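# Find the lighter check weight and place it on dish

## Task

Of four check weights, one weighs less than the rest; identify it (the balance pointer sits over white when both pans hold equal loads and tilts toward the lighter pan otherwise), set that weight lying flat on the red dish, and keep the other three off the dish. Nothing may end up inside or beneath any furniture; every item other than the weights and the dish must finish resting directly on the furniture it stands on now; the result must hold without a robot supporting it; finally the grippers must release and the arms move away.

## Robot and tools

Setup: three identical i2rt Big YAM arms named arm1, arm2 and arm3. Each has six revolute joints, a two-finger gripper and a wrist camera. Two fixed room cameras, room_a and room_b, watch the scene. Loose objects may occasionally get nudged by something outside your control. Knocking items out of the work area or onto the floor counts as failure.

Frame: one shared scene frame, origin on the floor, +z up. The hand point lies midway between the fingertips; its z axis runs along the fingers and the fingers open and close along its y axis. Each arm's base pose is not printed. Reach is about 1.0 m from the joint1 axis.

execute_actions(actions, cameras): actions is a list holding one action or none. An action is an object keyed by arm name ("arm1", "arm2", "arm3"), each containing "joints", an object of absolute joint targets (not offsets). Keys and ranges: joint1_rad -2.879..2.879 (base yaw, positive counter-clockwise seen from above, 0 faces the foot's direction); joint2_rad 0..3.141 (shoulder, 0 = upper arm pointing back and roughly level, positive lifts it up then forward); joint3_rad 0..3.019 (elbow, 0 = folded, positive opens); joint4_rad -1.692..1.57 (hand pitch, positive tips fingers up); joint5_rad -1.57..1.57 (hand sideways swing, positive to the arm's right); joint6_rad -2.094..2.094 (hand roll, positive clockwise seen from behind); gripper_m 0..0.093 metres of fingertip gap. Done-tolerances: ±0.045, 0.14, 0.09, 0.055, 0.03, 0.035 rad and ±0.003 m. You may name any subset of joints and arms; all start together and may finish at different times. Omitted joints may keep pushing toward earlier targets. An unknown key or out-of-range number rejects the whole call and nothing moves. An action lasts at most 15 s. Joints move at unequal speeds, so the hand can sweep a wide arc between postures. cameras: list of camera names or "all"; omitted/null means all, [] means none. An empty actions list just returns state and images.

wait(seconds): 0 to 10 s, commands nothing, returns state and images. zoom_image(camera, region): region [x0,y0,x1,y1] in pixels of that camera's latest full image (504x504, origin top-left), at most 504x504. read_manual(section) returns only licence text. finished_scene(scene) ends scene 1 or 2 irreversibly and reports success; the goal must still be holding then. Replying without a tool call ends all remaining scenes.

Results: joint_positions give current values. joint_status per joint: reached, "off_target" (rested short and may still push), "contact_stop" or "time_out" (target dropped, holding where it stopped, though a timed-out joint may keep a nearby target and push on; on_its_own lists it), "not_followed" (a self/arm collision check withheld the targets; the gripper part still runs; the arm may retry these targets on later actions), "limit_stop_at_motor_heat". on_its_own describes uncommanded behaviour; "held at" is the held target, not the position. If a result reports a stop, later motion and finished_scene calls in the same reply are skipped. The "pictures" line lists image order.

Cautions: arms do not stop on contact and can push hard; to relieve a push, command the joint to its reported position. Hard squeezes between two robots end the run; nothing reports robot-robot contact, and the clearance check ignores fingers, gripper housings and wrist cameras and may act late. Holding loads heats motors: MOTOR HOT appears from 85 °C; at 100 °C that arm goes limp and falls (OVER-TEMPERATURE FAULT). Tiny target changes may not move a joint. Joints holding a load sag. Avoid drops, slips, slams and hard pushes. Thinking time lets the scene keep running with the last command held.

Cameras: calibration is given per camera with pinhole+radial model, K in pixels, and T_world_to_cam mapping scene to camera frame; actual poses may differ by a couple of degrees and millimetres, and wrist poses derive from reported joints. Scene 2 brings a new task via finished_scene's result.

Each tool is called after "Emit:" as name([rows], argument=value, ...), one row to a line, values as JSON.

## Session

I'll start by looking at the current state of the scene.

Emit:
execute_actions(actions=[])

Scene clock: 0.00 s.
Motor temperatures (°C, as the motors report them): arm1=[26 29 28 26 27 28] | arm2=[27 29 28 26 27 25] | arm3=[24 27 25 26 28 28]
arm1.joint_positions: joint1_rad=-0.749 joint2_rad=+0.546 joint3_rad=+1.471 joint4_rad=-1.342 joint5_rad=-0.247 joint6_rad=+0.542 gripper_m=+0.095
arm1.joint_status: not commanded
arm1.hand: x=+0.8510 y=+0.4100 z=+1.4049 quat_wxyz=(-0.529, -0.674, -0.492, +0.156) (m; scene frame)
arm2.joint_positions: joint1_rad=+0.852 joint2_rad=+0.507 joint3_rad=+1.422 joint4_rad=-1.568 joint5_rad=+0.082 joint6_rad=+0.792 gripper_m=+0.094
arm2.joint_status: not commanded
arm2.hand: x=+0.3101 y=-0.0406 z=+1.3980 quat_wxyz=(-0.426, -0.352, -0.821, -0.140) (m; scene frame)
arm3.joint_positions: joint1_rad=+0.606 joint2_rad=+0.622 joint3_rad=+1.618 joint4_rad=-1.570 joint5_rad=+0.101 joint6_rad=+0.161 gripper_m=+0.094
arm3.joint_status: not commanded
arm3.hand: x=-0.8373 y=-0.6632 z=+1.4350 quat_wxyz=(-0.462, -0.340, -0.807, +0.141) (m; scene frame)
pictures: arm1_cam_wrist, arm2_cam_wrist, arm3_cam_wrist, room_a, room_b
Images, in order (width x height): arm1_cam_wrist 504x504, arm2_cam_wrist 504x504, arm3_cam_wrist 504x504, room_a 504x504, room_b 504x504.

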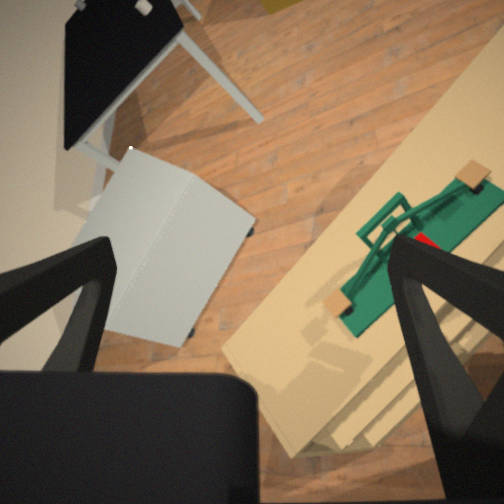

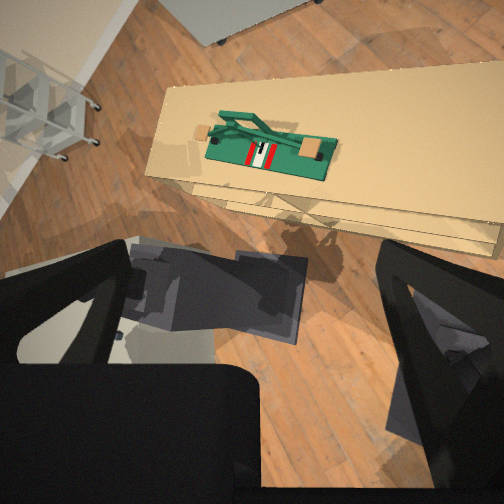

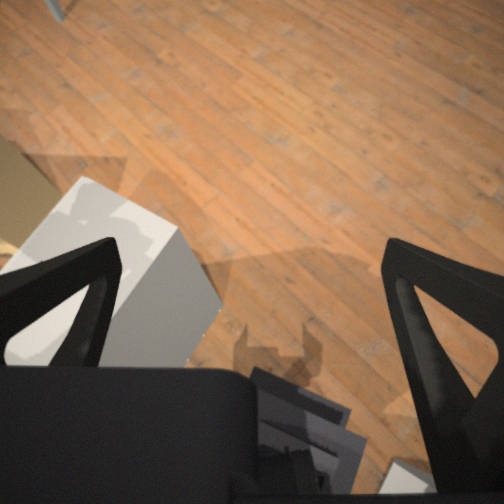

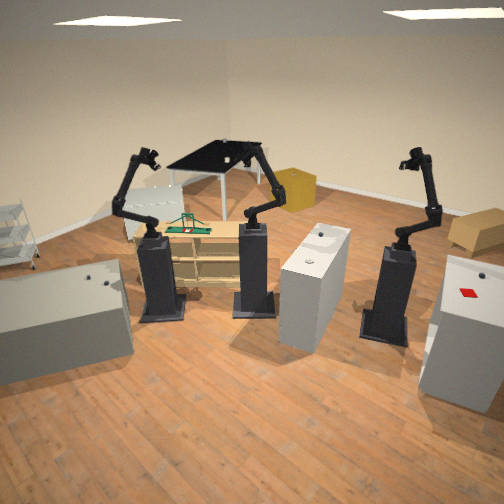

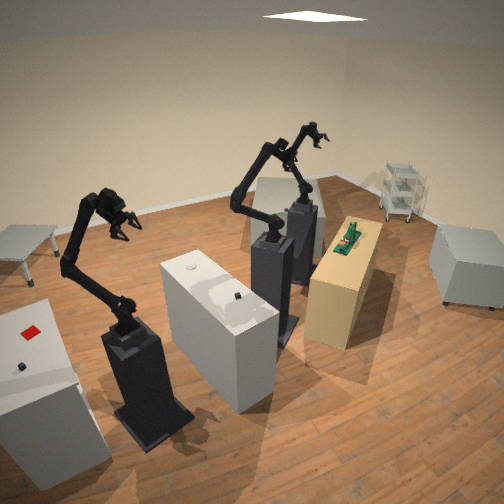

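Emit:
zoom_image(camera="room_a", region=[0, 190, 260, 340])

Emit:
zoom_image(camera="room_a", region=[260, 190, 504, 340])

Emit:
zoom_image(camera="room_b", region=[0, 230, 300, 430])

Emit:
zoom_image(camera="room_b", region=[230, 160, 400, 300])

Emit:
zoom_image(camera="arm2_cam_wrist", region=[170, 90, 370, 200])

Region (0, 190, 260, 340) of room_a's 504x504 image, scaled by 1.938, with more detail than that image has; it fills the top 291 rows of this view, and the rest is white.

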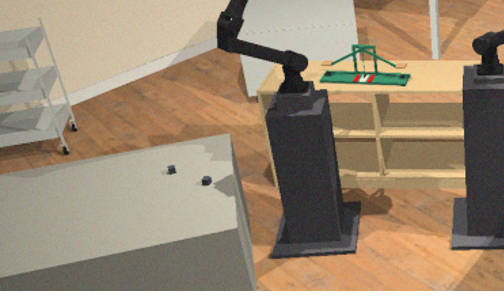

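Region (260, 190, 504, 340) of room_a's 504x504 image, scaled by 2.066, with more detail than that image has; it fills the top 310 rows of this view, and the rest is white.

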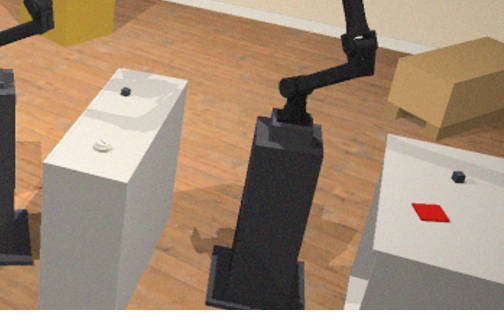

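Region (0, 230, 300, 430) of room_b's 504x504 image, scaled by 1.680, with more detail than that image has.

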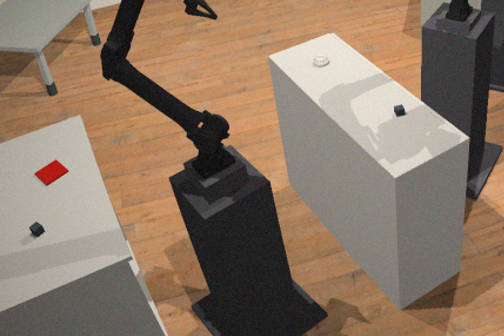

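Region (230, 160, 400, 300) of room_b's 504x504 image, scaled by 2.965, with more detail than that image has; it fills the top 415 rows of this view, and the rest is white.

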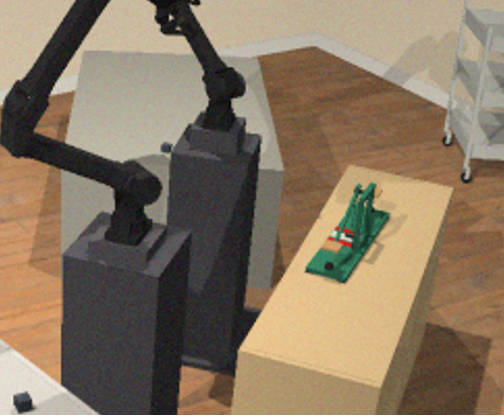

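Region (170, 90, 370, 200) of arm2_cam_wrist's 504x504 image, scaled by 2.520, with more detail than that image has; it fills the top 277 rows of this view, and the rest is white.

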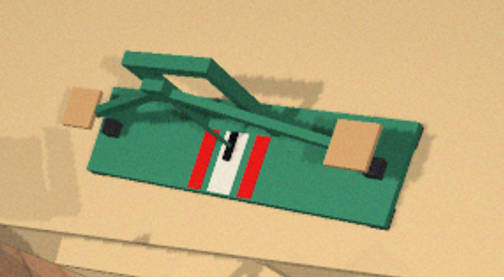

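Emit:
zoom_image(camera="room_a", region=[155, 205, 225, 245])

Emit:
zoom_image(camera="arm1_cam_wrist", region=[304, 140, 504, 350])

Emit:
zoom_image(camera="room_a", region=[70, 255, 140, 305])

Region (155, 205, 225, 245) of room_a's 504x504 image, scaled by 7.200, with more detail than that image has; it fills the top 288 rows of this view, and the rest is white.

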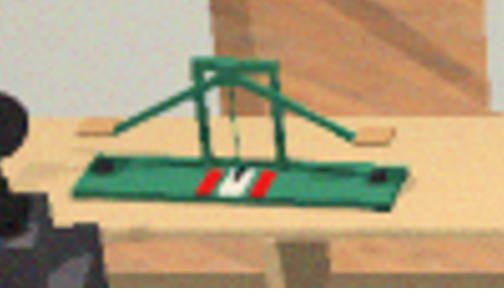

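Region (304, 140, 504, 350) of arm1_cam_wrist's 504x504 image, scaled by 2.400, with more detail than that image has; it fills the left 480 columns of this view, and the rest is white.

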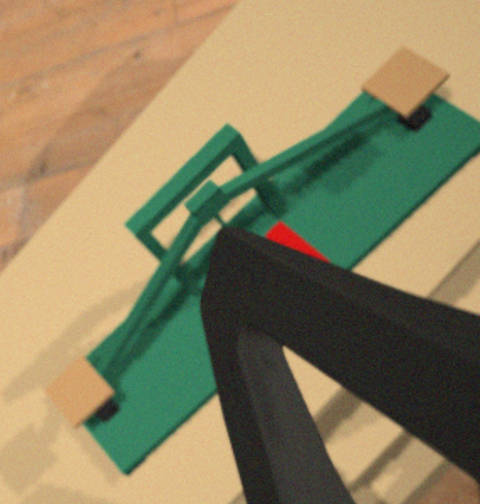

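Region (70, 255, 140, 305) of room_a's 504x504 image, scaled by 7.200, with more detail than that image has; it fills the top 360 rows of this view, and the rest is white.

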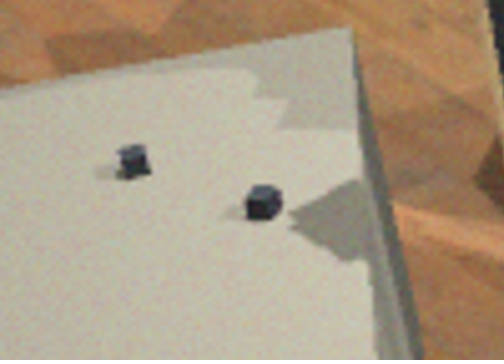

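Emit:
execute_actions([
  {"arm1":{"joints":{"joint1_rad":2.1,"joint2_rad":1.806,"joint3_rad":1.494,"joint4_rad":-1.259,"joint5_rad":0,"joint6_rad":0}},"arm2":{"joints":{"joint1_rad":-1.536,"joint2_rad":2.038,"joint3_rad":1.873,"joint4_rad":-1.406,"joint5_rad":0,"joint6_rad":0}},"arm3":{"joints":{"joint1_rad":-2.12,"joint2_rad":2.091,"joint3_rad":2.17,"joint4_rad":-1.65,"joint5_rad":0,"joint6_rad":0}}},
])

Scene clock: 8.90 s.
Motor temperatures (°C, as the motors report them): arm1=[26 29 30 26 28 28] | arm2=[27 29 30 26 27 25] | arm3=[24 27 26 26 28 28]
arm1.joint_positions: joint1_rad=+2.108 joint2_rad=+1.815 joint3_rad=+1.481 joint4_rad=-1.255 joint5_rad=-0.001 joint6_rad=+0.008 gripper_m=+0.095
arm1.joint_status: all done
arm1.hand: x=+0.9100 y=+1.1139 z=+0.9234 quat_wxyz=(+0.006, +0.626, -0.780, +0.006) (m; scene frame)
arm2.joint_positions: joint1_rad=-1.542 joint2_rad=+2.060 joint3_rad=+1.847 joint4_rad=-1.399 joint5_rad=+0.002 joint6_rad=+0.015 gripper_m=+0.094
arm2.joint_status: all done
arm2.hand: x=-0.2862 y=-0.4633 z=+0.9731 quat_wxyz=(+0.004, -0.930, -0.367, -0.022) (m; scene frame)
arm3.joint_positions: joint1_rad=-2.131 joint2_rad=+2.111 joint3_rad=+2.155 joint4_rad=-1.636 joint5_rad=+0.002 joint6_rad=+0.006 gripper_m=+0.094
arm3.joint_status: all done
arm3.hand: x=-1.6050 y=-0.4444 z=+1.0249 quat_wxyz=(+0.000, -0.996, +0.089, -0.016) (m; scene frame)
pictures: arm1_cam_wrist, arm2_cam_wrist, arm3_cam_wrist, room_a, room_b
camera_calibration (this result's frames):
arm1_cam_wrist: T_world_to_cam=[[0.976677, -0.213904, -0.0186023, -0.636258], [-0.161402, -0.788559, 0.593401, 0.482049], [-0.1416, -0.576559, -0.804692, 1.64058], [0, 0, 0, 1]] pos_world=[0.931528, 1.18991, 1.02227]
arm2_cam_wrist: T_world_to_cam=[[-0.679461, 0.733528, -0.0164207, 0.163836], [0.56073, 0.533573, 0.633152, -0.205597], [0.473196, 0.420994, -0.773853, 1.20736], [0, 0, 0, 1]] pos_world=[-0.344713, -0.518768, 1.06718]
arm3_cam_wrist: T_world_to_cam=[[0.15757, 0.987506, 0.0016164, 0.688462], [0.777918, -0.125135, 0.61578, 0.561997], [0.608289, -0.0957711, -0.787916, 1.86359], [0, 0, 0, 1]] pos_world=[-1.67927, -0.431056, 1.12118]
Images, in order (width x height): arm1_cam_wrist 504x504, arm2_cam_wrist 504x504, arm3_cam_wrist 504x504, room_a 504x504, room_b 504x504.

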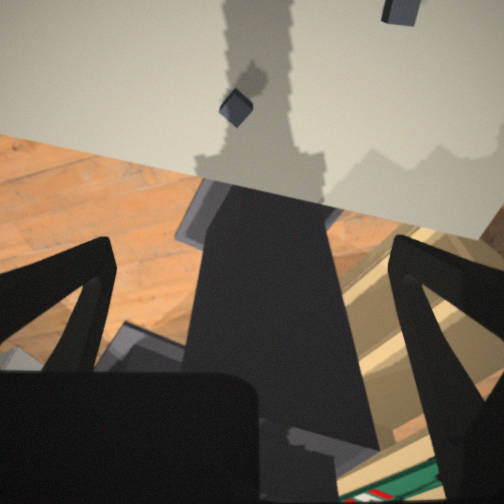

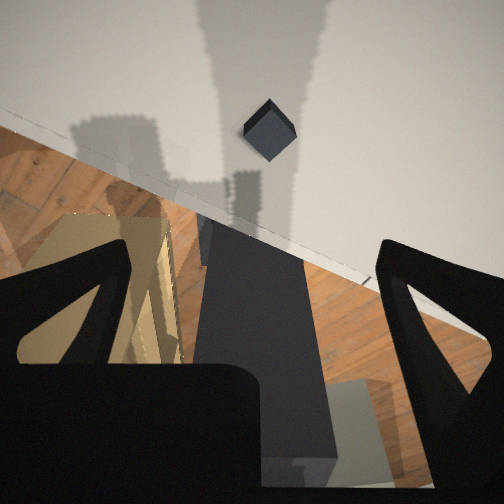

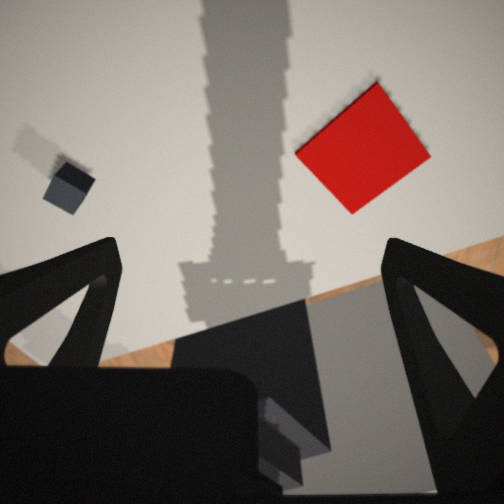

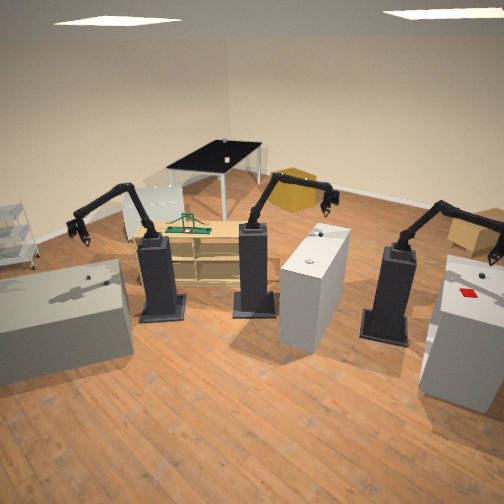

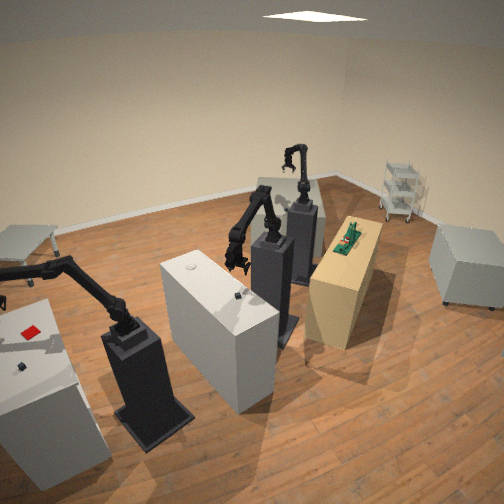

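Emit:
zoom_image(camera="arm1_cam_wrist", region=[200, 70, 280, 150])

Emit:
zoom_image(camera="arm2_cam_wrist", region=[220, 80, 320, 180])

Emit:
zoom_image(camera="arm3_cam_wrist", region=[20, 140, 120, 240])

Region (200, 70, 280, 150) of arm1_cam_wrist's 504x504 image, scaled by 6.300, with more detail than that image has.

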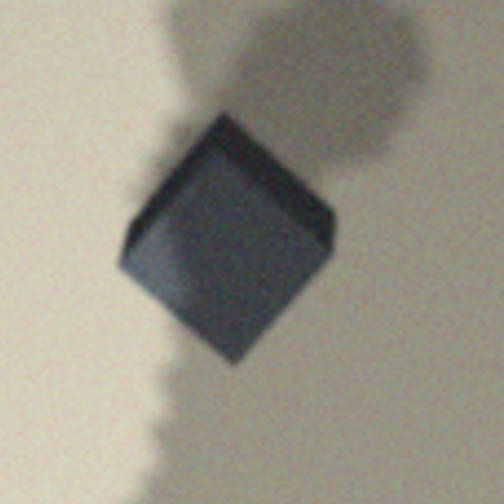

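Region (220, 80, 320, 180) of arm2_cam_wrist's 504x504 image, scaled by 5.040, with more detail than that image has.

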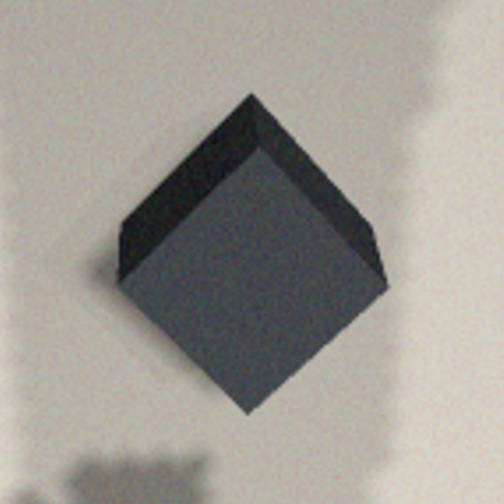

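Region (20, 140, 120, 240) of arm3_cam_wrist's 504x504 image, scaled by 5.040, with more detail than that image has.

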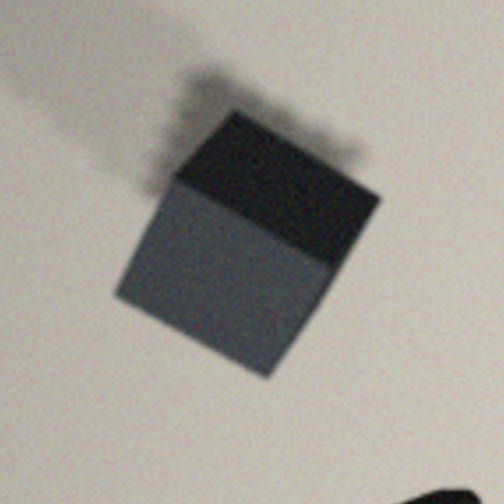

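Emit:
execute_actions([
  {"arm1":{"joints":{"joint1_rad":2.155,"joint2_rad":2.115,"joint3_rad":1.12,"joint4_rad":-0.56,"joint6_rad":-0.8,"gripper_m":0.07}},"arm2":{"joints":{"joint1_rad":-1.553,"joint2_rad":2.04,"joint3_rad":1.6,"joint4_rad":-1.1,"joint6_rad":-0.77,"gripper_m":0.07}},"arm3":{"joints":{"joint1_rad":-1.835,"joint2_rad":1.945,"joint3_rad":1.61,"joint4_rad":-1.215,"joint6_rad":-0.63,"gripper_m":0.07}}},
], cameras=["arm1_cam_wrist","arm2_cam_wrist","arm3_cam_wrist"])

Scene clock: 14.23 s.
Motor temperatures (°C, as the motors report them): arm1=[26 29 30 26 28 28] | arm2=[27 30 30 26 27 25] | arm3=[24 28 27 26 28 28]
arm1.joint_positions: joint1_rad=+2.155 joint2_rad=+2.146 joint3_rad=+1.102 joint4_rad=-0.569 joint5_rad=-0.001 joint6_rad=-0.790 gripper_m=+0.070
arm1.joint_status: all done
arm1.hand: x=+0.8751 y=+1.0499 z=+0.6479 quat_wxyz=(+0.020, +0.890, -0.455, +0.007) (m; scene frame)
arm2.joint_positions: joint1_rad=-1.546 joint2_rad=+2.050 joint3_rad=+1.589 joint4_rad=-1.109 joint5_rad=+0.002 joint6_rad=-0.755 gripper_m=+0.070
arm2.joint_status: all done
arm2.hand: x=-0.2694 y=-0.4453 z=+0.8859 quat_wxyz=(-0.005, -0.725, -0.688, -0.002) (m; scene frame)
arm3.joint_positions: joint1_rad=-1.839 joint2_rad=+1.926 joint3_rad=+1.612 joint4_rad=-1.230 joint5_rad=-0.002 joint6_rad=-0.621 gripper_m=+0.070
arm3.joint_status: all done
arm3.hand: x=-1.5457 y=-0.6268 z=+0.9325 quat_wxyz=(+0.001, -0.932, -0.362, +0.009) (m; scene frame)
pictures: arm1_cam_wrist, arm2_cam_wrist, arm3_cam_wrist
camera_calibration (this result's frames):
arm1_cam_wrist: T_world_to_cam=[[0.808797, 0.586011, -0.0493865, -1.29403], [0.491246, -0.627055, 0.604549, -0.158506], [0.323305, -0.513218, -0.795035, 0.897354], [0, 0, 0, 1]] pos_world=[0.83435, 1.11946, 0.745345]
arm2_cam_wrist: T_world_to_cam=[[-0.998212, 0.0572968, -0.0170374, -0.225804], [0.0359534, 0.803189, 0.594638, -0.156622], [0.0477551, 0.592962, -0.803813, 1.11281], [0, 0, 0, 1]] pos_world=[-0.272912, -0.521121, 0.983778]
arm3_cam_wrist: T_world_to_cam=[[-0.689685, 0.724079, 0.00662313, -0.619967], [0.593382, 0.559907, 0.578275, 0.729077], [0.415008, 0.402758, -0.815815, 1.77702], [0, 0, 0, 1]] pos_world=[-1.59768, -0.675018, 1.03222]
Images, in order (width x height): arm1_cam_wrist 504x504, arm2_cam_wrist 504x504, arm3_cam_wrist 504x504.

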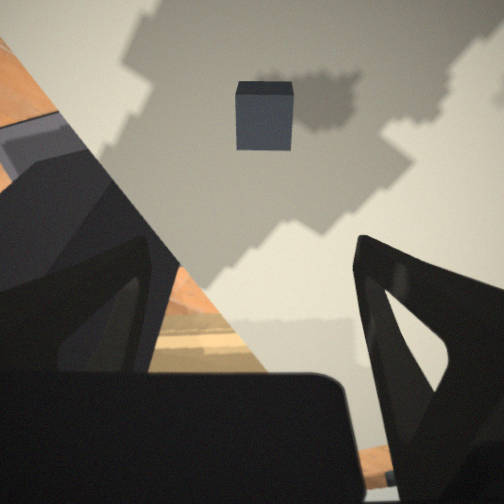

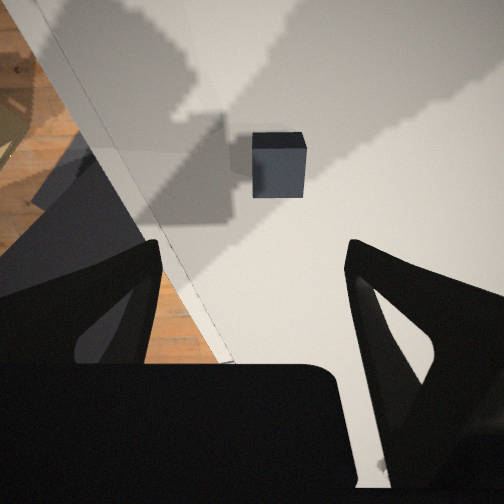

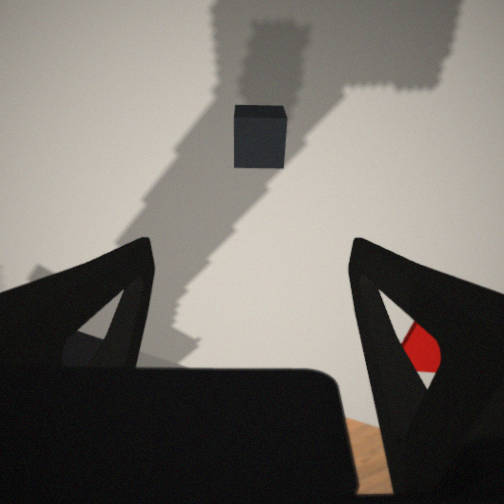

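Emit:
zoom_image(camera="arm1_cam_wrist", region=[215, 66, 315, 166])

Emit:
zoom_image(camera="arm2_cam_wrist", region=[230, 115, 330, 215])

Emit:
zoom_image(camera="arm3_cam_wrist", region=[210, 85, 310, 185])

Region (215, 66, 315, 166) of arm1_cam_wrist's 504x504 image, scaled by 5.040, with more detail than that image has.

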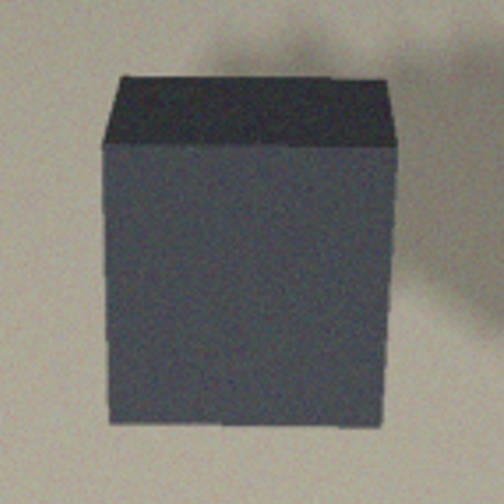

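Region (230, 115, 330, 215) of arm2_cam_wrist's 504x504 image, scaled by 5.040, with more detail than that image has.

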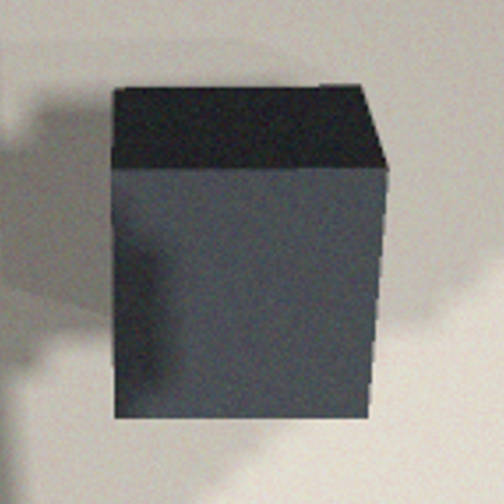

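Region (210, 85, 310, 185) of arm3_cam_wrist's 504x504 image, scaled by 5.040, with more detail than that image has.

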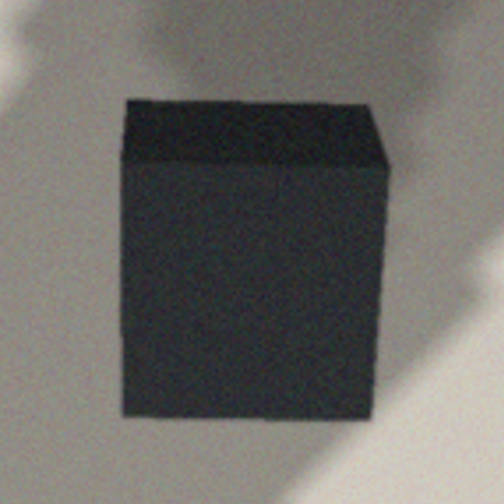

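Emit:
execute_actions([
  {"arm1":{"joints":{"joint1_rad":2.172,"joint2_rad":2.375,"joint3_rad":1.195,"joint4_rad":-0.345,"gripper_m":0.085}},"arm2":{"joints":{"joint1_rad":-1.573,"joint2_rad":2.162,"joint3_rad":1.565,"joint4_rad":-0.94,"gripper_m":0.085}}},
], cameras=["arm1_cam_wrist","arm2_cam_wrist"])

Scene clock: 17.20 s.
Motor temperatures (°C, as the motors report them): arm1=[26 29 30 26 28 28] | arm2=[27 30 30 26 28 25] | arm3=[24 28 27 26 28 28]
arm1.joint_positions: joint1_rad=+2.162 joint2_rad=+2.390 joint3_rad=+1.182 joint4_rad=-0.354 joint5_rad=-0.001 joint6_rad=-0.791 gripper_m=+0.085
arm1.joint_status: all done
arm1.hand: x=+0.8745 y=+1.0664 z=+0.5488 quat_wxyz=(-0.005, +0.892, -0.451, +0.000) (m; scene frame)
arm2.joint_positions: joint1_rad=-1.571 joint2_rad=+2.181 joint3_rad=+1.550 joint4_rad=-0.949 joint5_rad=+0.001 joint6_rad=-0.756 gripper_m=+0.085
arm2.joint_status: all done
arm2.hand: x=-0.2801 y=-0.4359 z=+0.7968 quat_wxyz=(-0.005, -0.734, -0.679, -0.007) (m; scene frame)
arm3.joint_positions: joint1_rad=-1.839 joint2_rad=+1.926 joint3_rad=+1.612 joint4_rad=-1.230 joint5_rad=-0.002 joint6_rad=-0.622 gripper_m=+0.070
arm3.joint_status: not commanded
arm3.hand: x=-1.5457 y=-0.6268 z=+0.9325 quat_wxyz=(+0.001, -0.932, -0.362, +0.009) (m; scene frame)
pictures: arm1_cam_wrist, arm2_cam_wrist
camera_calibration (this result's frames):
arm1_cam_wrist: T_world_to_cam=[[0.803778, 0.594787, -0.0130239, -1.33295], [0.492142, -0.652448, 0.576287, -0.046135], [0.334271, -0.469617, -0.817143, 0.783326], [0, 0, 0, 1]] pos_world=[0.83226, 1.13058, 0.649316]
arm2_cam_wrist: T_world_to_cam=[[-0.996334, 0.0820517, -0.0242024, -0.221544], [0.0511402, 0.798076, 0.600383, -0.113398], [0.0685778, 0.596944, -0.799346, 1.04012], [0, 0, 0, 1]] pos_world=[-0.286262, -0.512215, 0.894137]
Images, in order (width x height): arm1_cam_wrist 504x504, arm2_cam_wrist 504x504.

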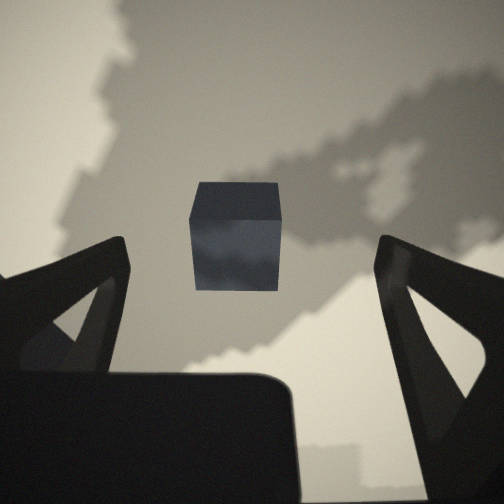

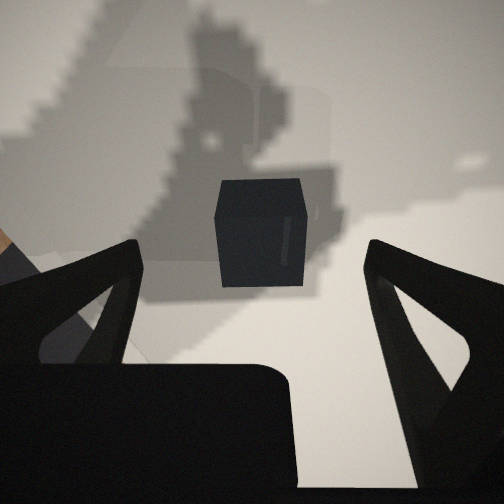

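Emit:
zoom_image(camera="arm1_cam_wrist", region=[90, 160, 410, 320])

Emit:
zoom_image(camera="arm2_cam_wrist", region=[90, 160, 410, 320])

Region (90, 160, 410, 320) of arm1_cam_wrist's 504x504 image, scaled by 1.575, with more detail than that image has.

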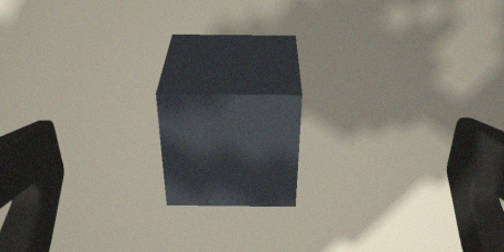

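Region (90, 160, 410, 320) of arm2_cam_wrist's 504x504 image, scaled by 1.575, with more detail than that image has.

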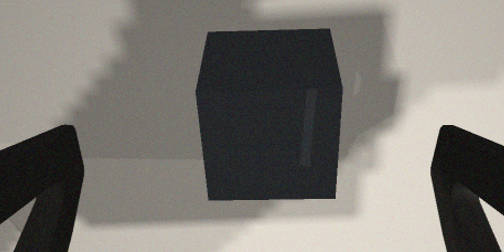

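Emit:
execute_actions([
  {"arm1":{"joints":{"joint1_rad":2.18,"joint2_rad":2.412,"joint4_rad":-0.315,"gripper_m":0.06}},"arm2":{"joints":{"joint2_rad":2.19,"joint4_rad":-0.905,"gripper_m":0.06}}},
], cameras=["arm1_cam_wrist","arm2_cam_wrist"])

Scene clock: 18.77 s.
Motor temperatures (°C, as the motors report them): arm1=[26 29 30 26 28 28] | arm2=[27 30 30 26 28 25] | arm3=[24 28 27 26 28 28]
arm1.joint_positions: joint1_rad=+2.171 joint2_rad=+2.390 joint3_rad=+1.182 joint4_rad=-0.327 joint5_rad=-0.001 joint6_rad=-0.791 gripper_m=+0.060
arm1.joint_status: all done
arm1.hand: x=+0.8715 y=+1.0737 z=+0.5489 quat_wxyz=(-0.018, +0.894, -0.447, -0.005) (m; scene frame)
arm2.joint_positions: joint1_rad=-1.571 joint2_rad=+2.181 joint3_rad=+1.550 joint4_rad=-0.915 joint5_rad=+0.001 joint6_rad=-0.756 gripper_m=+0.060
arm2.joint_status: all done
arm2.hand: x=-0.2863 y=-0.4416 z=+0.7968 quat_wxyz=(-0.005, -0.734, -0.679, +0.010) (m; scene frame)
arm3.joint_positions: joint1_rad=-1.839 joint2_rad=+1.926 joint3_rad=+1.612 joint4_rad=-1.230 joint5_rad=-0.002 joint6_rad=-0.622 gripper_m=+0.070
arm3.joint_status: not commanded
arm3.hand: x=-1.5457 y=-0.6268 z=+0.9325 quat_wxyz=(+0.001, -0.932, -0.362, +0.009) (m; scene frame)
pictures: arm1_cam_wrist, arm2_cam_wrist
camera_calibration (this result's frames):
arm1_cam_wrist: T_world_to_cam=[[0.798491, 0.601971, 0.00655698, -1.34873], [0.495592, -0.663489, 0.56051, -0.0224669], [0.341761, -0.444312, -0.828122, 0.760195], [0, 0, 0, 1]] pos_world=[0.828279, 1.13476, 0.65097]
arm2_cam_wrist: T_world_to_cam=[[-0.996619, 0.0821608, -0.000781405, -0.245998], [0.06646, 0.811686, 0.580301, -0.082163], [0.0483123, 0.578287, -0.814401, 1.04191], [0, 0, 0, 1]] pos_world=[-0.290042, -0.515622, 0.896021]
Images, in order (width x height): arm1_cam_wrist 504x504, arm2_cam_wrist 504x504.

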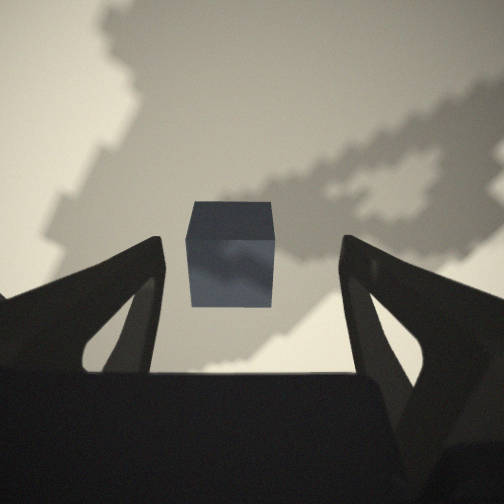

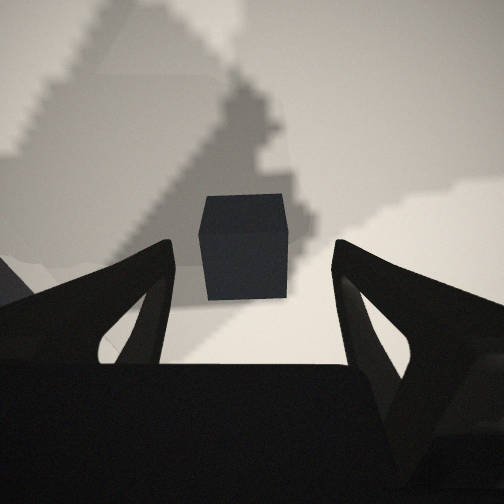

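Emit:
execute_actions([
  {"arm1":{"joints":{"joint2_rad":2.427}},"arm2":{"joints":{"joint3_rad":1.53,"joint4_rad":-0.888}}},
], cameras=["arm1_cam_wrist","arm2_cam_wrist"])

Scene clock: 19.90 s.
Motor temperatures (°C, as the motors report them): arm1=[26 29 30 26 28 28] | arm2=[27 30 30 26 28 25] | arm3=[24 28 27 26 28 28]
arm1.joint_positions: joint1_rad=+2.171 joint2_rad=+2.409 joint3_rad=+1.182 joint4_rad=-0.325 joint5_rad=-0.001 joint6_rad=-0.791 gripper_m=+0.060
arm1.joint_status: all done
arm1.hand: x=+0.8704 y=+1.0666 z=+0.5403 quat_wxyz=(-0.009, +0.894, -0.448, -0.002) (m; scene frame)
arm2.joint_positions: joint1_rad=-1.571 joint2_rad=+2.184 joint3_rad=+1.528 joint4_rad=-0.897 joint5_rad=+0.001 joint6_rad=-0.756 gripper_m=+0.060
arm2.joint_status: all done
arm2.hand: x=-0.2810 y=-0.4368 z=+0.7882 quat_wxyz=(-0.005, -0.734, -0.679, +0.006) (m; scene frame)
arm3.joint_positions: joint1_rad=-1.839 joint2_rad=+1.926 joint3_rad=+1.612 joint4_rad=-1.230 joint5_rad=-0.002 joint6_rad=-0.622 gripper_m=+0.070
arm3.joint_status: not commanded
arm3.hand: x=-1.5457 y=-0.6268 z=+0.9325 quat_wxyz=(+0.001, -0.932, -0.362, +0.009) (m; scene frame)
pictures: arm1_cam_wrist, arm2_cam_wrist
camera_calibration (this result's frames):
arm1_cam_wrist: T_world_to_cam=[[0.798524, 0.601933, -0.00596228, -1.33681], [0.497024, -0.6537, 0.570652, -0.0389691], [0.339597, -0.458643, -0.82117, 0.763638], [0, 0, 0, 1]] pos_world=[0.827513, 1.12943, 0.641345]
arm2_cam_wrist: T_world_to_cam=[[-0.996604, 0.0820841, -0.00650676, -0.236578], [0.0627619, 0.808402, 0.585275, -0.0877287], [0.0533019, 0.582879, -0.810809, 1.03245], [0, 0, 0, 1]] pos_world=[-0.285301, -0.511455, 0.886926]
Images, in order (width x height): arm1_cam_wrist 504x504, arm2_cam_wrist 504x504.

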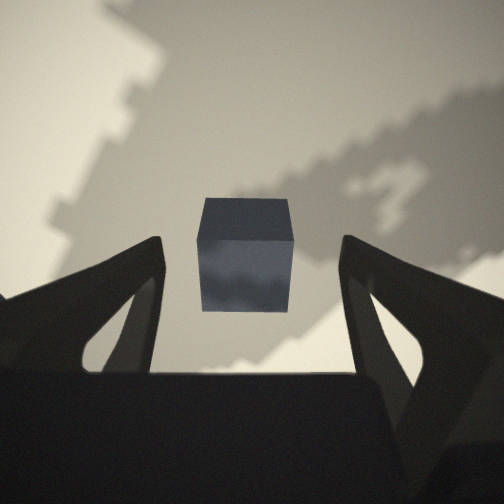

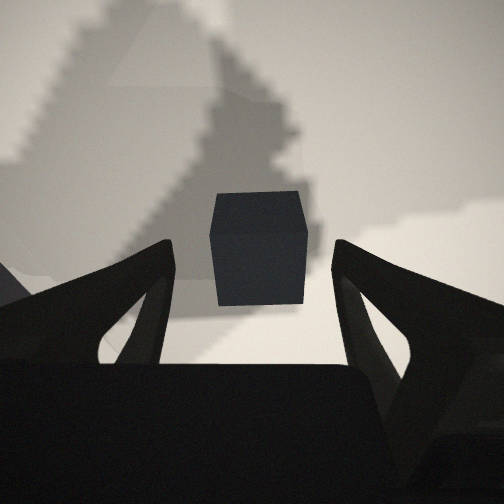

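Emit:
execute_actions([
  {"arm1":{"joints":{"gripper_m":0.02}},"arm2":{"joints":{"gripper_m":0.02}}},
], cameras=["arm1_cam_wrist","arm2_cam_wrist"])

Scene clock: 20.70 s.
Motor temperatures (°C, as the motors report them): arm1=[26 29 30 26 28 28] | arm2=[27 30 30 26 28 25] | arm3=[24 28 27 26 28 28]
arm1.joint_positions: joint1_rad=+2.171 joint2_rad=+2.409 joint3_rad=+1.182 joint4_rad=-0.325 joint5_rad=-0.002 joint6_rad=-0.791 gripper_m=+0.029
arm1.joint_status: gripper_m off_target (ended at +0.029, target +0.020)
arm1.hand: x=+0.8699 y=+1.0666 z=+0.5401 quat_wxyz=(-0.009, +0.894, -0.447, -0.002) (m; scene frame)
arm2.joint_positions: joint1_rad=-1.571 joint2_rad=+2.184 joint3_rad=+1.528 joint4_rad=-0.896 joint5_rad=+0.001 joint6_rad=-0.756 gripper_m=+0.029
arm2.joint_status: gripper_m off_target (ended at +0.029, target +0.020)
arm2.hand: x=-0.2812 y=-0.4371 z=+0.7882 quat_wxyz=(-0.005, -0.734, -0.679, +0.007) (m; scene frame)
arm3.joint_positions: joint1_rad=-1.839 joint2_rad=+1.926 joint3_rad=+1.612 joint4_rad=-1.230 joint5_rad=-0.002 joint6_rad=-0.622 gripper_m=+0.070
arm3.joint_status: not commanded
arm3.hand: x=-1.5457 y=-0.6268 z=+0.9325 quat_wxyz=(+0.001, -0.932, -0.362, +0.009) (m; scene frame)
pictures: arm1_cam_wrist, arm2_cam_wrist
camera_calibration (this result's frames):
arm1_cam_wrist: T_world_to_cam=[[0.797815, 0.602865, -0.0067608, -1.33632], [0.498428, -0.653213, 0.569984, -0.0399506], [0.339207, -0.458112, -0.821628, 0.763717], [0, 0, 0, 1]] pos_world=[0.826987, 1.12939, 0.641228]
arm2_cam_wrist: T_world_to_cam=[[-0.996638, 0.0817059, -0.00599835, -0.237298], [0.0628091, 0.80904, 0.584387, -0.0865368], [0.0526008, 0.582046, -0.811453, 1.03255], [0, 0, 0, 1]] pos_world=[-0.285378, -0.51159, 0.887011]
Images, in order (width x height): arm1_cam_wrist 504x504, arm2_cam_wrist 504x504.

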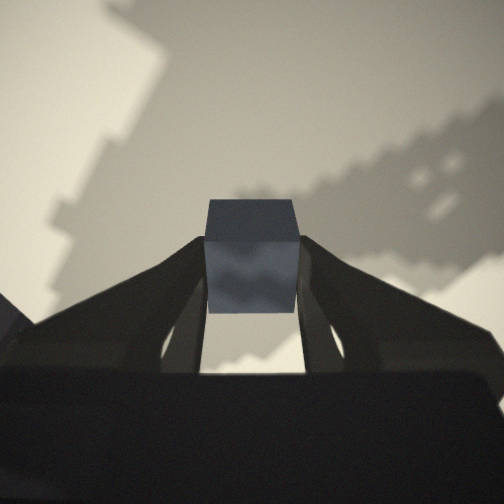

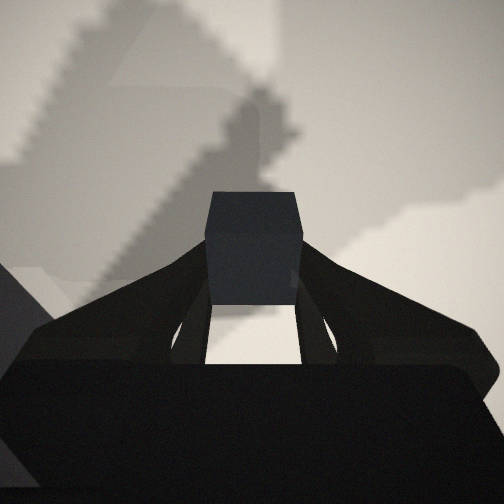

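Emit:
execute_actions([
  {"arm1":{"joints":{"joint2_rad":2.2,"joint4_rad":-0.55}},"arm2":{"joints":{"joint2_rad":2.09,"joint3_rad":1.6,"joint4_rad":-1.05}}},
], cameras=[])

Emit:
execute_actions([
  {"arm1":{"joints":{"joint1_rad":-0.155,"joint2_rad":1.79,"joint3_rad":1.245,"joint4_rad":-1.02,"joint6_rad":-1.63}},"arm2":{"joints":{"joint1_rad":0.812,"joint2_rad":2.12,"joint3_rad":1.67,"joint4_rad":-1.105,"joint6_rad":-0.74}}},
], cameras=["arm1_cam_wrist","arm2_cam_wrist","room_a"])

Scene clock: 24.10 s.
Motor temperatures (°C, as the motors report them): arm1=[26 30 30 26 28 28] | arm2=[27 30 31 26 28 25] | arm3=[24 28 27 26 28 28]
arm1.joint_positions: joint1_rad=+2.171 joint2_rad=+2.210 joint3_rad=+1.183 joint4_rad=-0.542 joint5_rad=-0.002 joint6_rad=-0.791 gripper_m=+0.029
arm1.joint_status: all done
arm1.hand: x=+0.8723 y=+1.0847 z=+0.6335 quat_wxyz=(-0.001, +0.895, -0.447, +0.000) (m; scene frame)
arm2.joint_positions: joint1_rad=-1.571 joint2_rad=+2.109 joint3_rad=+1.553 joint4_rad=-1.042 joint5_rad=+0.001 joint6_rad=-0.756 gripper_m=+0.029
arm2.joint_status: all done
arm2.hand: x=-0.2742 y=-0.4300 z=+0.8398 quat_wxyz=(-0.006, -0.734, -0.679, -0.016) (m; scene frame)
arm3.joint_positions: joint1_rad=-1.839 joint2_rad=+1.926 joint3_rad=+1.612 joint4_rad=-1.230 joint5_rad=-0.002 joint6_rad=-0.622 gripper_m=+0.070
arm3.joint_status: not commanded
arm3.hand: x=-1.5457 y=-0.6268 z=+0.9325 quat_wxyz=(+0.001, -0.932, -0.362, +0.009) (m; scene frame)
pictures: none
No camera images: the call's "cameras" was empty. Leave "cameras" out to get every camera's image.

Scene clock: 26.60 s.
Motor temperatures (°C, as the motors report them): arm1=[26 30 30 26 28 28] | arm2=[27 30 31 26 28 25] | arm3=[24 28 27 26 28 28]
arm1.joint_positions: joint1_rad=-0.162 joint2_rad=+1.792 joint3_rad=+1.234 joint4_rad=-1.012 joint5_rad=+0.002 joint6_rad=-1.620 gripper_m=+0.029
arm1.joint_status: all done
arm1.hand: x=+1.1014 y=+0.1983 z=+0.8503 quat_wxyz=(-0.001, +0.348, -0.938, +0.002) (m; scene frame)
arm2.joint_positions: joint1_rad=+0.812 joint2_rad=+2.130 joint3_rad=+1.642 joint4_rad=-1.098 joint5_rad=-0.001 joint6_rad=-0.752 gripper_m=+0.029
arm2.joint_status: all done
arm2.hand: x=+0.7781 y=-0.0450 z=+0.8665 quat_wxyz=(+0.002, +0.358, -0.934, +0.001) (m; scene frame)
arm3.joint_positions: joint1_rad=-1.839 joint2_rad=+1.926 joint3_rad=+1.612 joint4_rad=-1.230 joint5_rad=-0.002 joint6_rad=-0.622 gripper_m=+0.070
arm3.joint_status: not commanded
arm3.hand: x=-1.5457 y=-0.6268 z=+0.9325 quat_wxyz=(+0.001, -0.932, -0.362, +0.009) (m; scene frame)
pictures: arm1_cam_wrist, arm2_cam_wrist, room_a
camera_calibration (this result's frames):
arm1_cam_wrist: T_world_to_cam=[[0.654112, -0.756194, -0.0175705, -0.558505], [-0.609449, -0.54065, 0.579888, 0.290078], [-0.448007, -0.368603, -0.814507, 1.38546], [0, 0, 0, 1]] pos_world=[1.16281, 0.245178, 0.950444]
arm2_cam_wrist: T_world_to_cam=[[0.664025, -0.747683, -0.00643358, -0.542273], [-0.594367, -0.533045, 0.602155, -0.0804992], [-0.45365, -0.396022, -0.798354, 1.15078], [0, 0, 0, 1]] pos_world=[0.834286, 0.00737411, 0.96371]
Images, in order (width x height): arm1_cam_wrist 504x504, arm2_cam_wrist 504x504, room_a 504x504.

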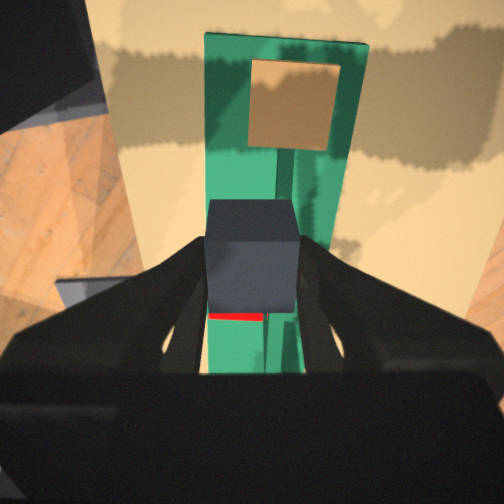

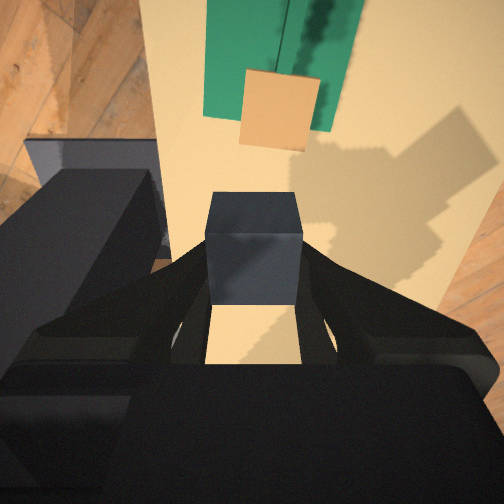

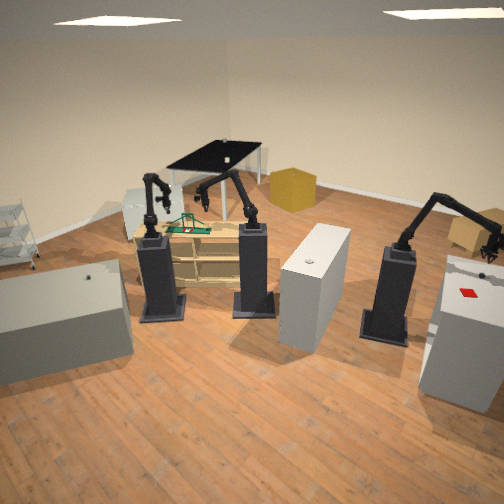

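Emit:
zoom_image(camera="arm1_cam_wrist", region=[195, 20, 385, 210])

Emit:
zoom_image(camera="arm2_cam_wrist", region=[190, 20, 380, 210])

Region (195, 20, 385, 210) of arm1_cam_wrist's 504x504 image, scaled by 2.653, with more detail than that image has.

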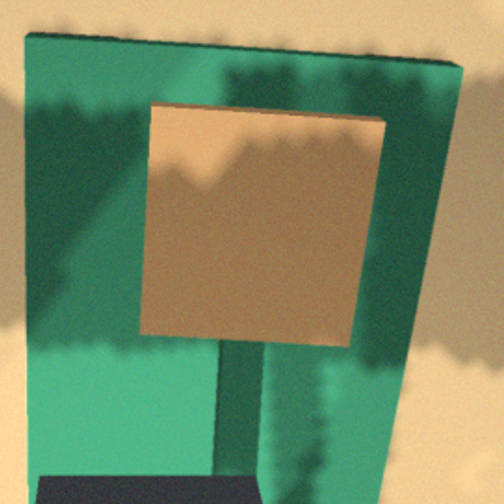

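Region (190, 20, 380, 210) of arm2_cam_wrist's 504x504 image, scaled by 2.653, with more detail than that image has.

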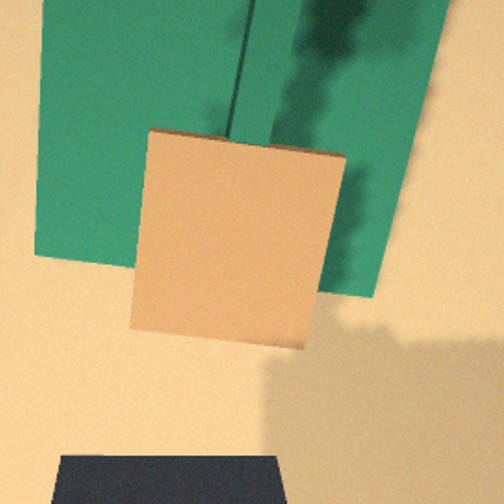

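Emit:
execute_actions([
  {"arm1":{"joints":{"joint1_rad":-0.122,"joint2_rad":1.945,"joint3_rad":1.255,"joint4_rad":-0.841,"joint6_rad":-1.515}},"arm2":{"joints":{"joint1_rad":0.786,"joint2_rad":2.292,"joint4_rad":-0.9,"joint6_rad":-0.637}}},
], cameras=["arm1_cam_wrist","arm2_cam_wrist","room_a"])

Scene clock: 29.10 s.
Motor temperatures (°C, as the motors report them): arm1=[26 30 30 26 28 28] | arm2=[27 30 31 26 28 25] | arm3=[24 28 27 26 28 28]
arm1.joint_positions: joint1_rad=-0.125 joint2_rad=+1.971 joint3_rad=+1.234 joint4_rad=-0.848 joint5_rad=+0.001 joint6_rad=-1.525 gripper_m=+0.029
arm1.joint_status: all done
arm1.hand: x=+1.1260 y=+0.1977 z=+0.7637 quat_wxyz=(+0.002, +0.320, -0.947, -0.006) (m; scene frame)
arm2.joint_positions: joint1_rad=+0.788 joint2_rad=+2.324 joint3_rad=+1.642 joint4_rad=-0.908 joint5_rad=-0.001 joint6_rad=-0.652 gripper_m=+0.029
arm2.joint_status: all done
arm2.hand: x=+0.7869 y=-0.0608 z=+0.7498 quat_wxyz=(+0.004, +0.299, -0.954, +0.000) (m; scene frame)
arm3.joint_positions: joint1_rad=-1.839 joint2_rad=+1.926 joint3_rad=+1.612 joint4_rad=-1.230 joint5_rad=-0.002 joint6_rad=-0.622 gripper_m=+0.070
arm3.joint_status: not commanded
arm3.hand: x=-1.5457 y=-0.6268 z=+0.9325 quat_wxyz=(+0.001, -0.932, -0.362, +0.009) (m; scene frame)
pictures: arm1_cam_wrist, arm2_cam_wrist, room_a
camera_calibration (this result's frames):
arm1_cam_wrist: T_world_to_cam=[[0.608679, -0.792723, -0.0331588, -0.50629], [-0.634584, -0.51149, 0.57938, 0.377894], [-0.476249, -0.331615, -0.814382, 1.35014], [0, 0, 0, 1]] pos_world=[1.19097, 0.239666, 0.863796]
arm2_cam_wrist: T_world_to_cam=[[0.566415, -0.82407, -0.00906218, -0.486542], [-0.653048, -0.455518, 0.605005, 0.0354264], [-0.502694, -0.336766, -0.79617, 1.09586], [0, 0, 0, 1]] pos_world=[0.8496, -0.0157604, 0.846646]
Images, in order (width x height): arm1_cam_wrist 504x504, arm2_cam_wrist 504x504, room_a 504x504.

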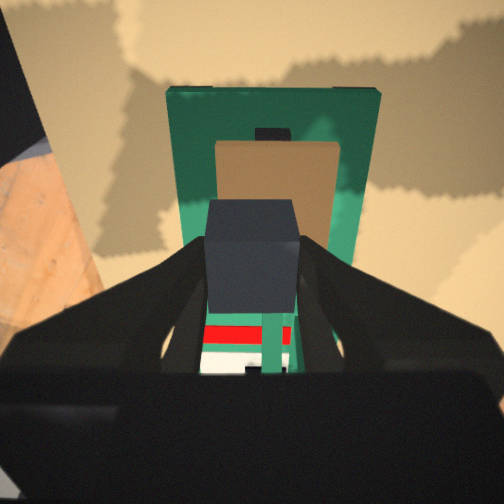

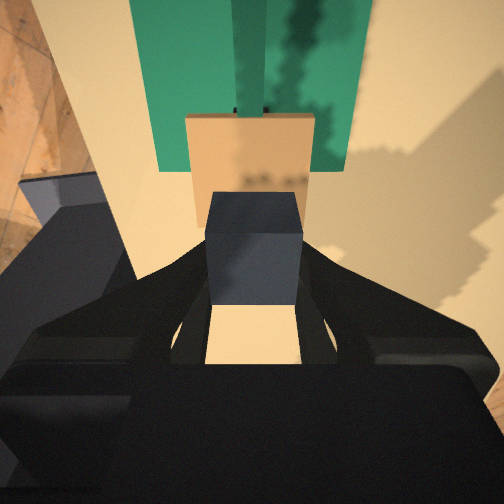

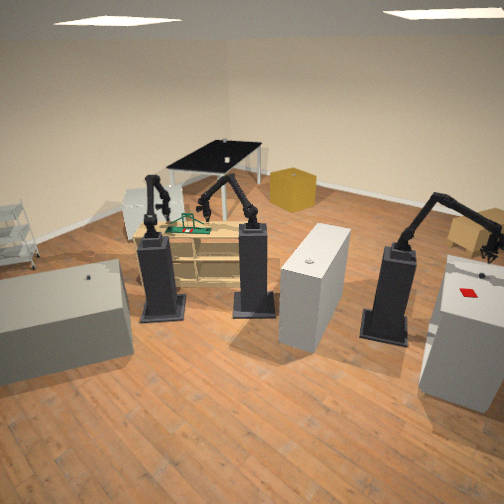

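Emit:
zoom_image(camera="arm1_cam_wrist", region=[180, 110, 380, 330])

Emit:
zoom_image(camera="arm2_cam_wrist", region=[150, 95, 350, 315])

Region (180, 110, 380, 330) of arm1_cam_wrist's 504x504 image, scaled by 2.291, with more detail than that image has; it fills the left 458 columns of this view, and the rest is white.

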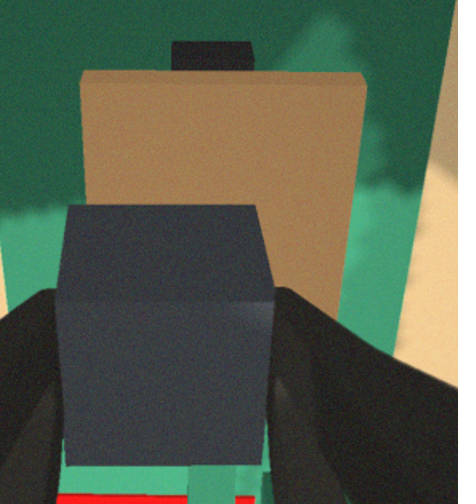

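Region (150, 95, 350, 315) of arm2_cam_wrist's 504x504 image, scaled by 2.291, with more detail than that image has; it fills the left 458 columns of this view, and the rest is white.

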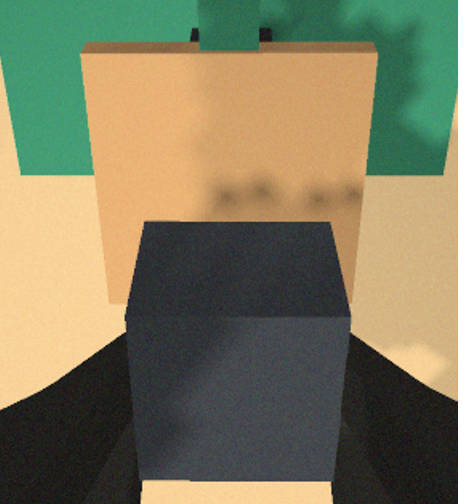

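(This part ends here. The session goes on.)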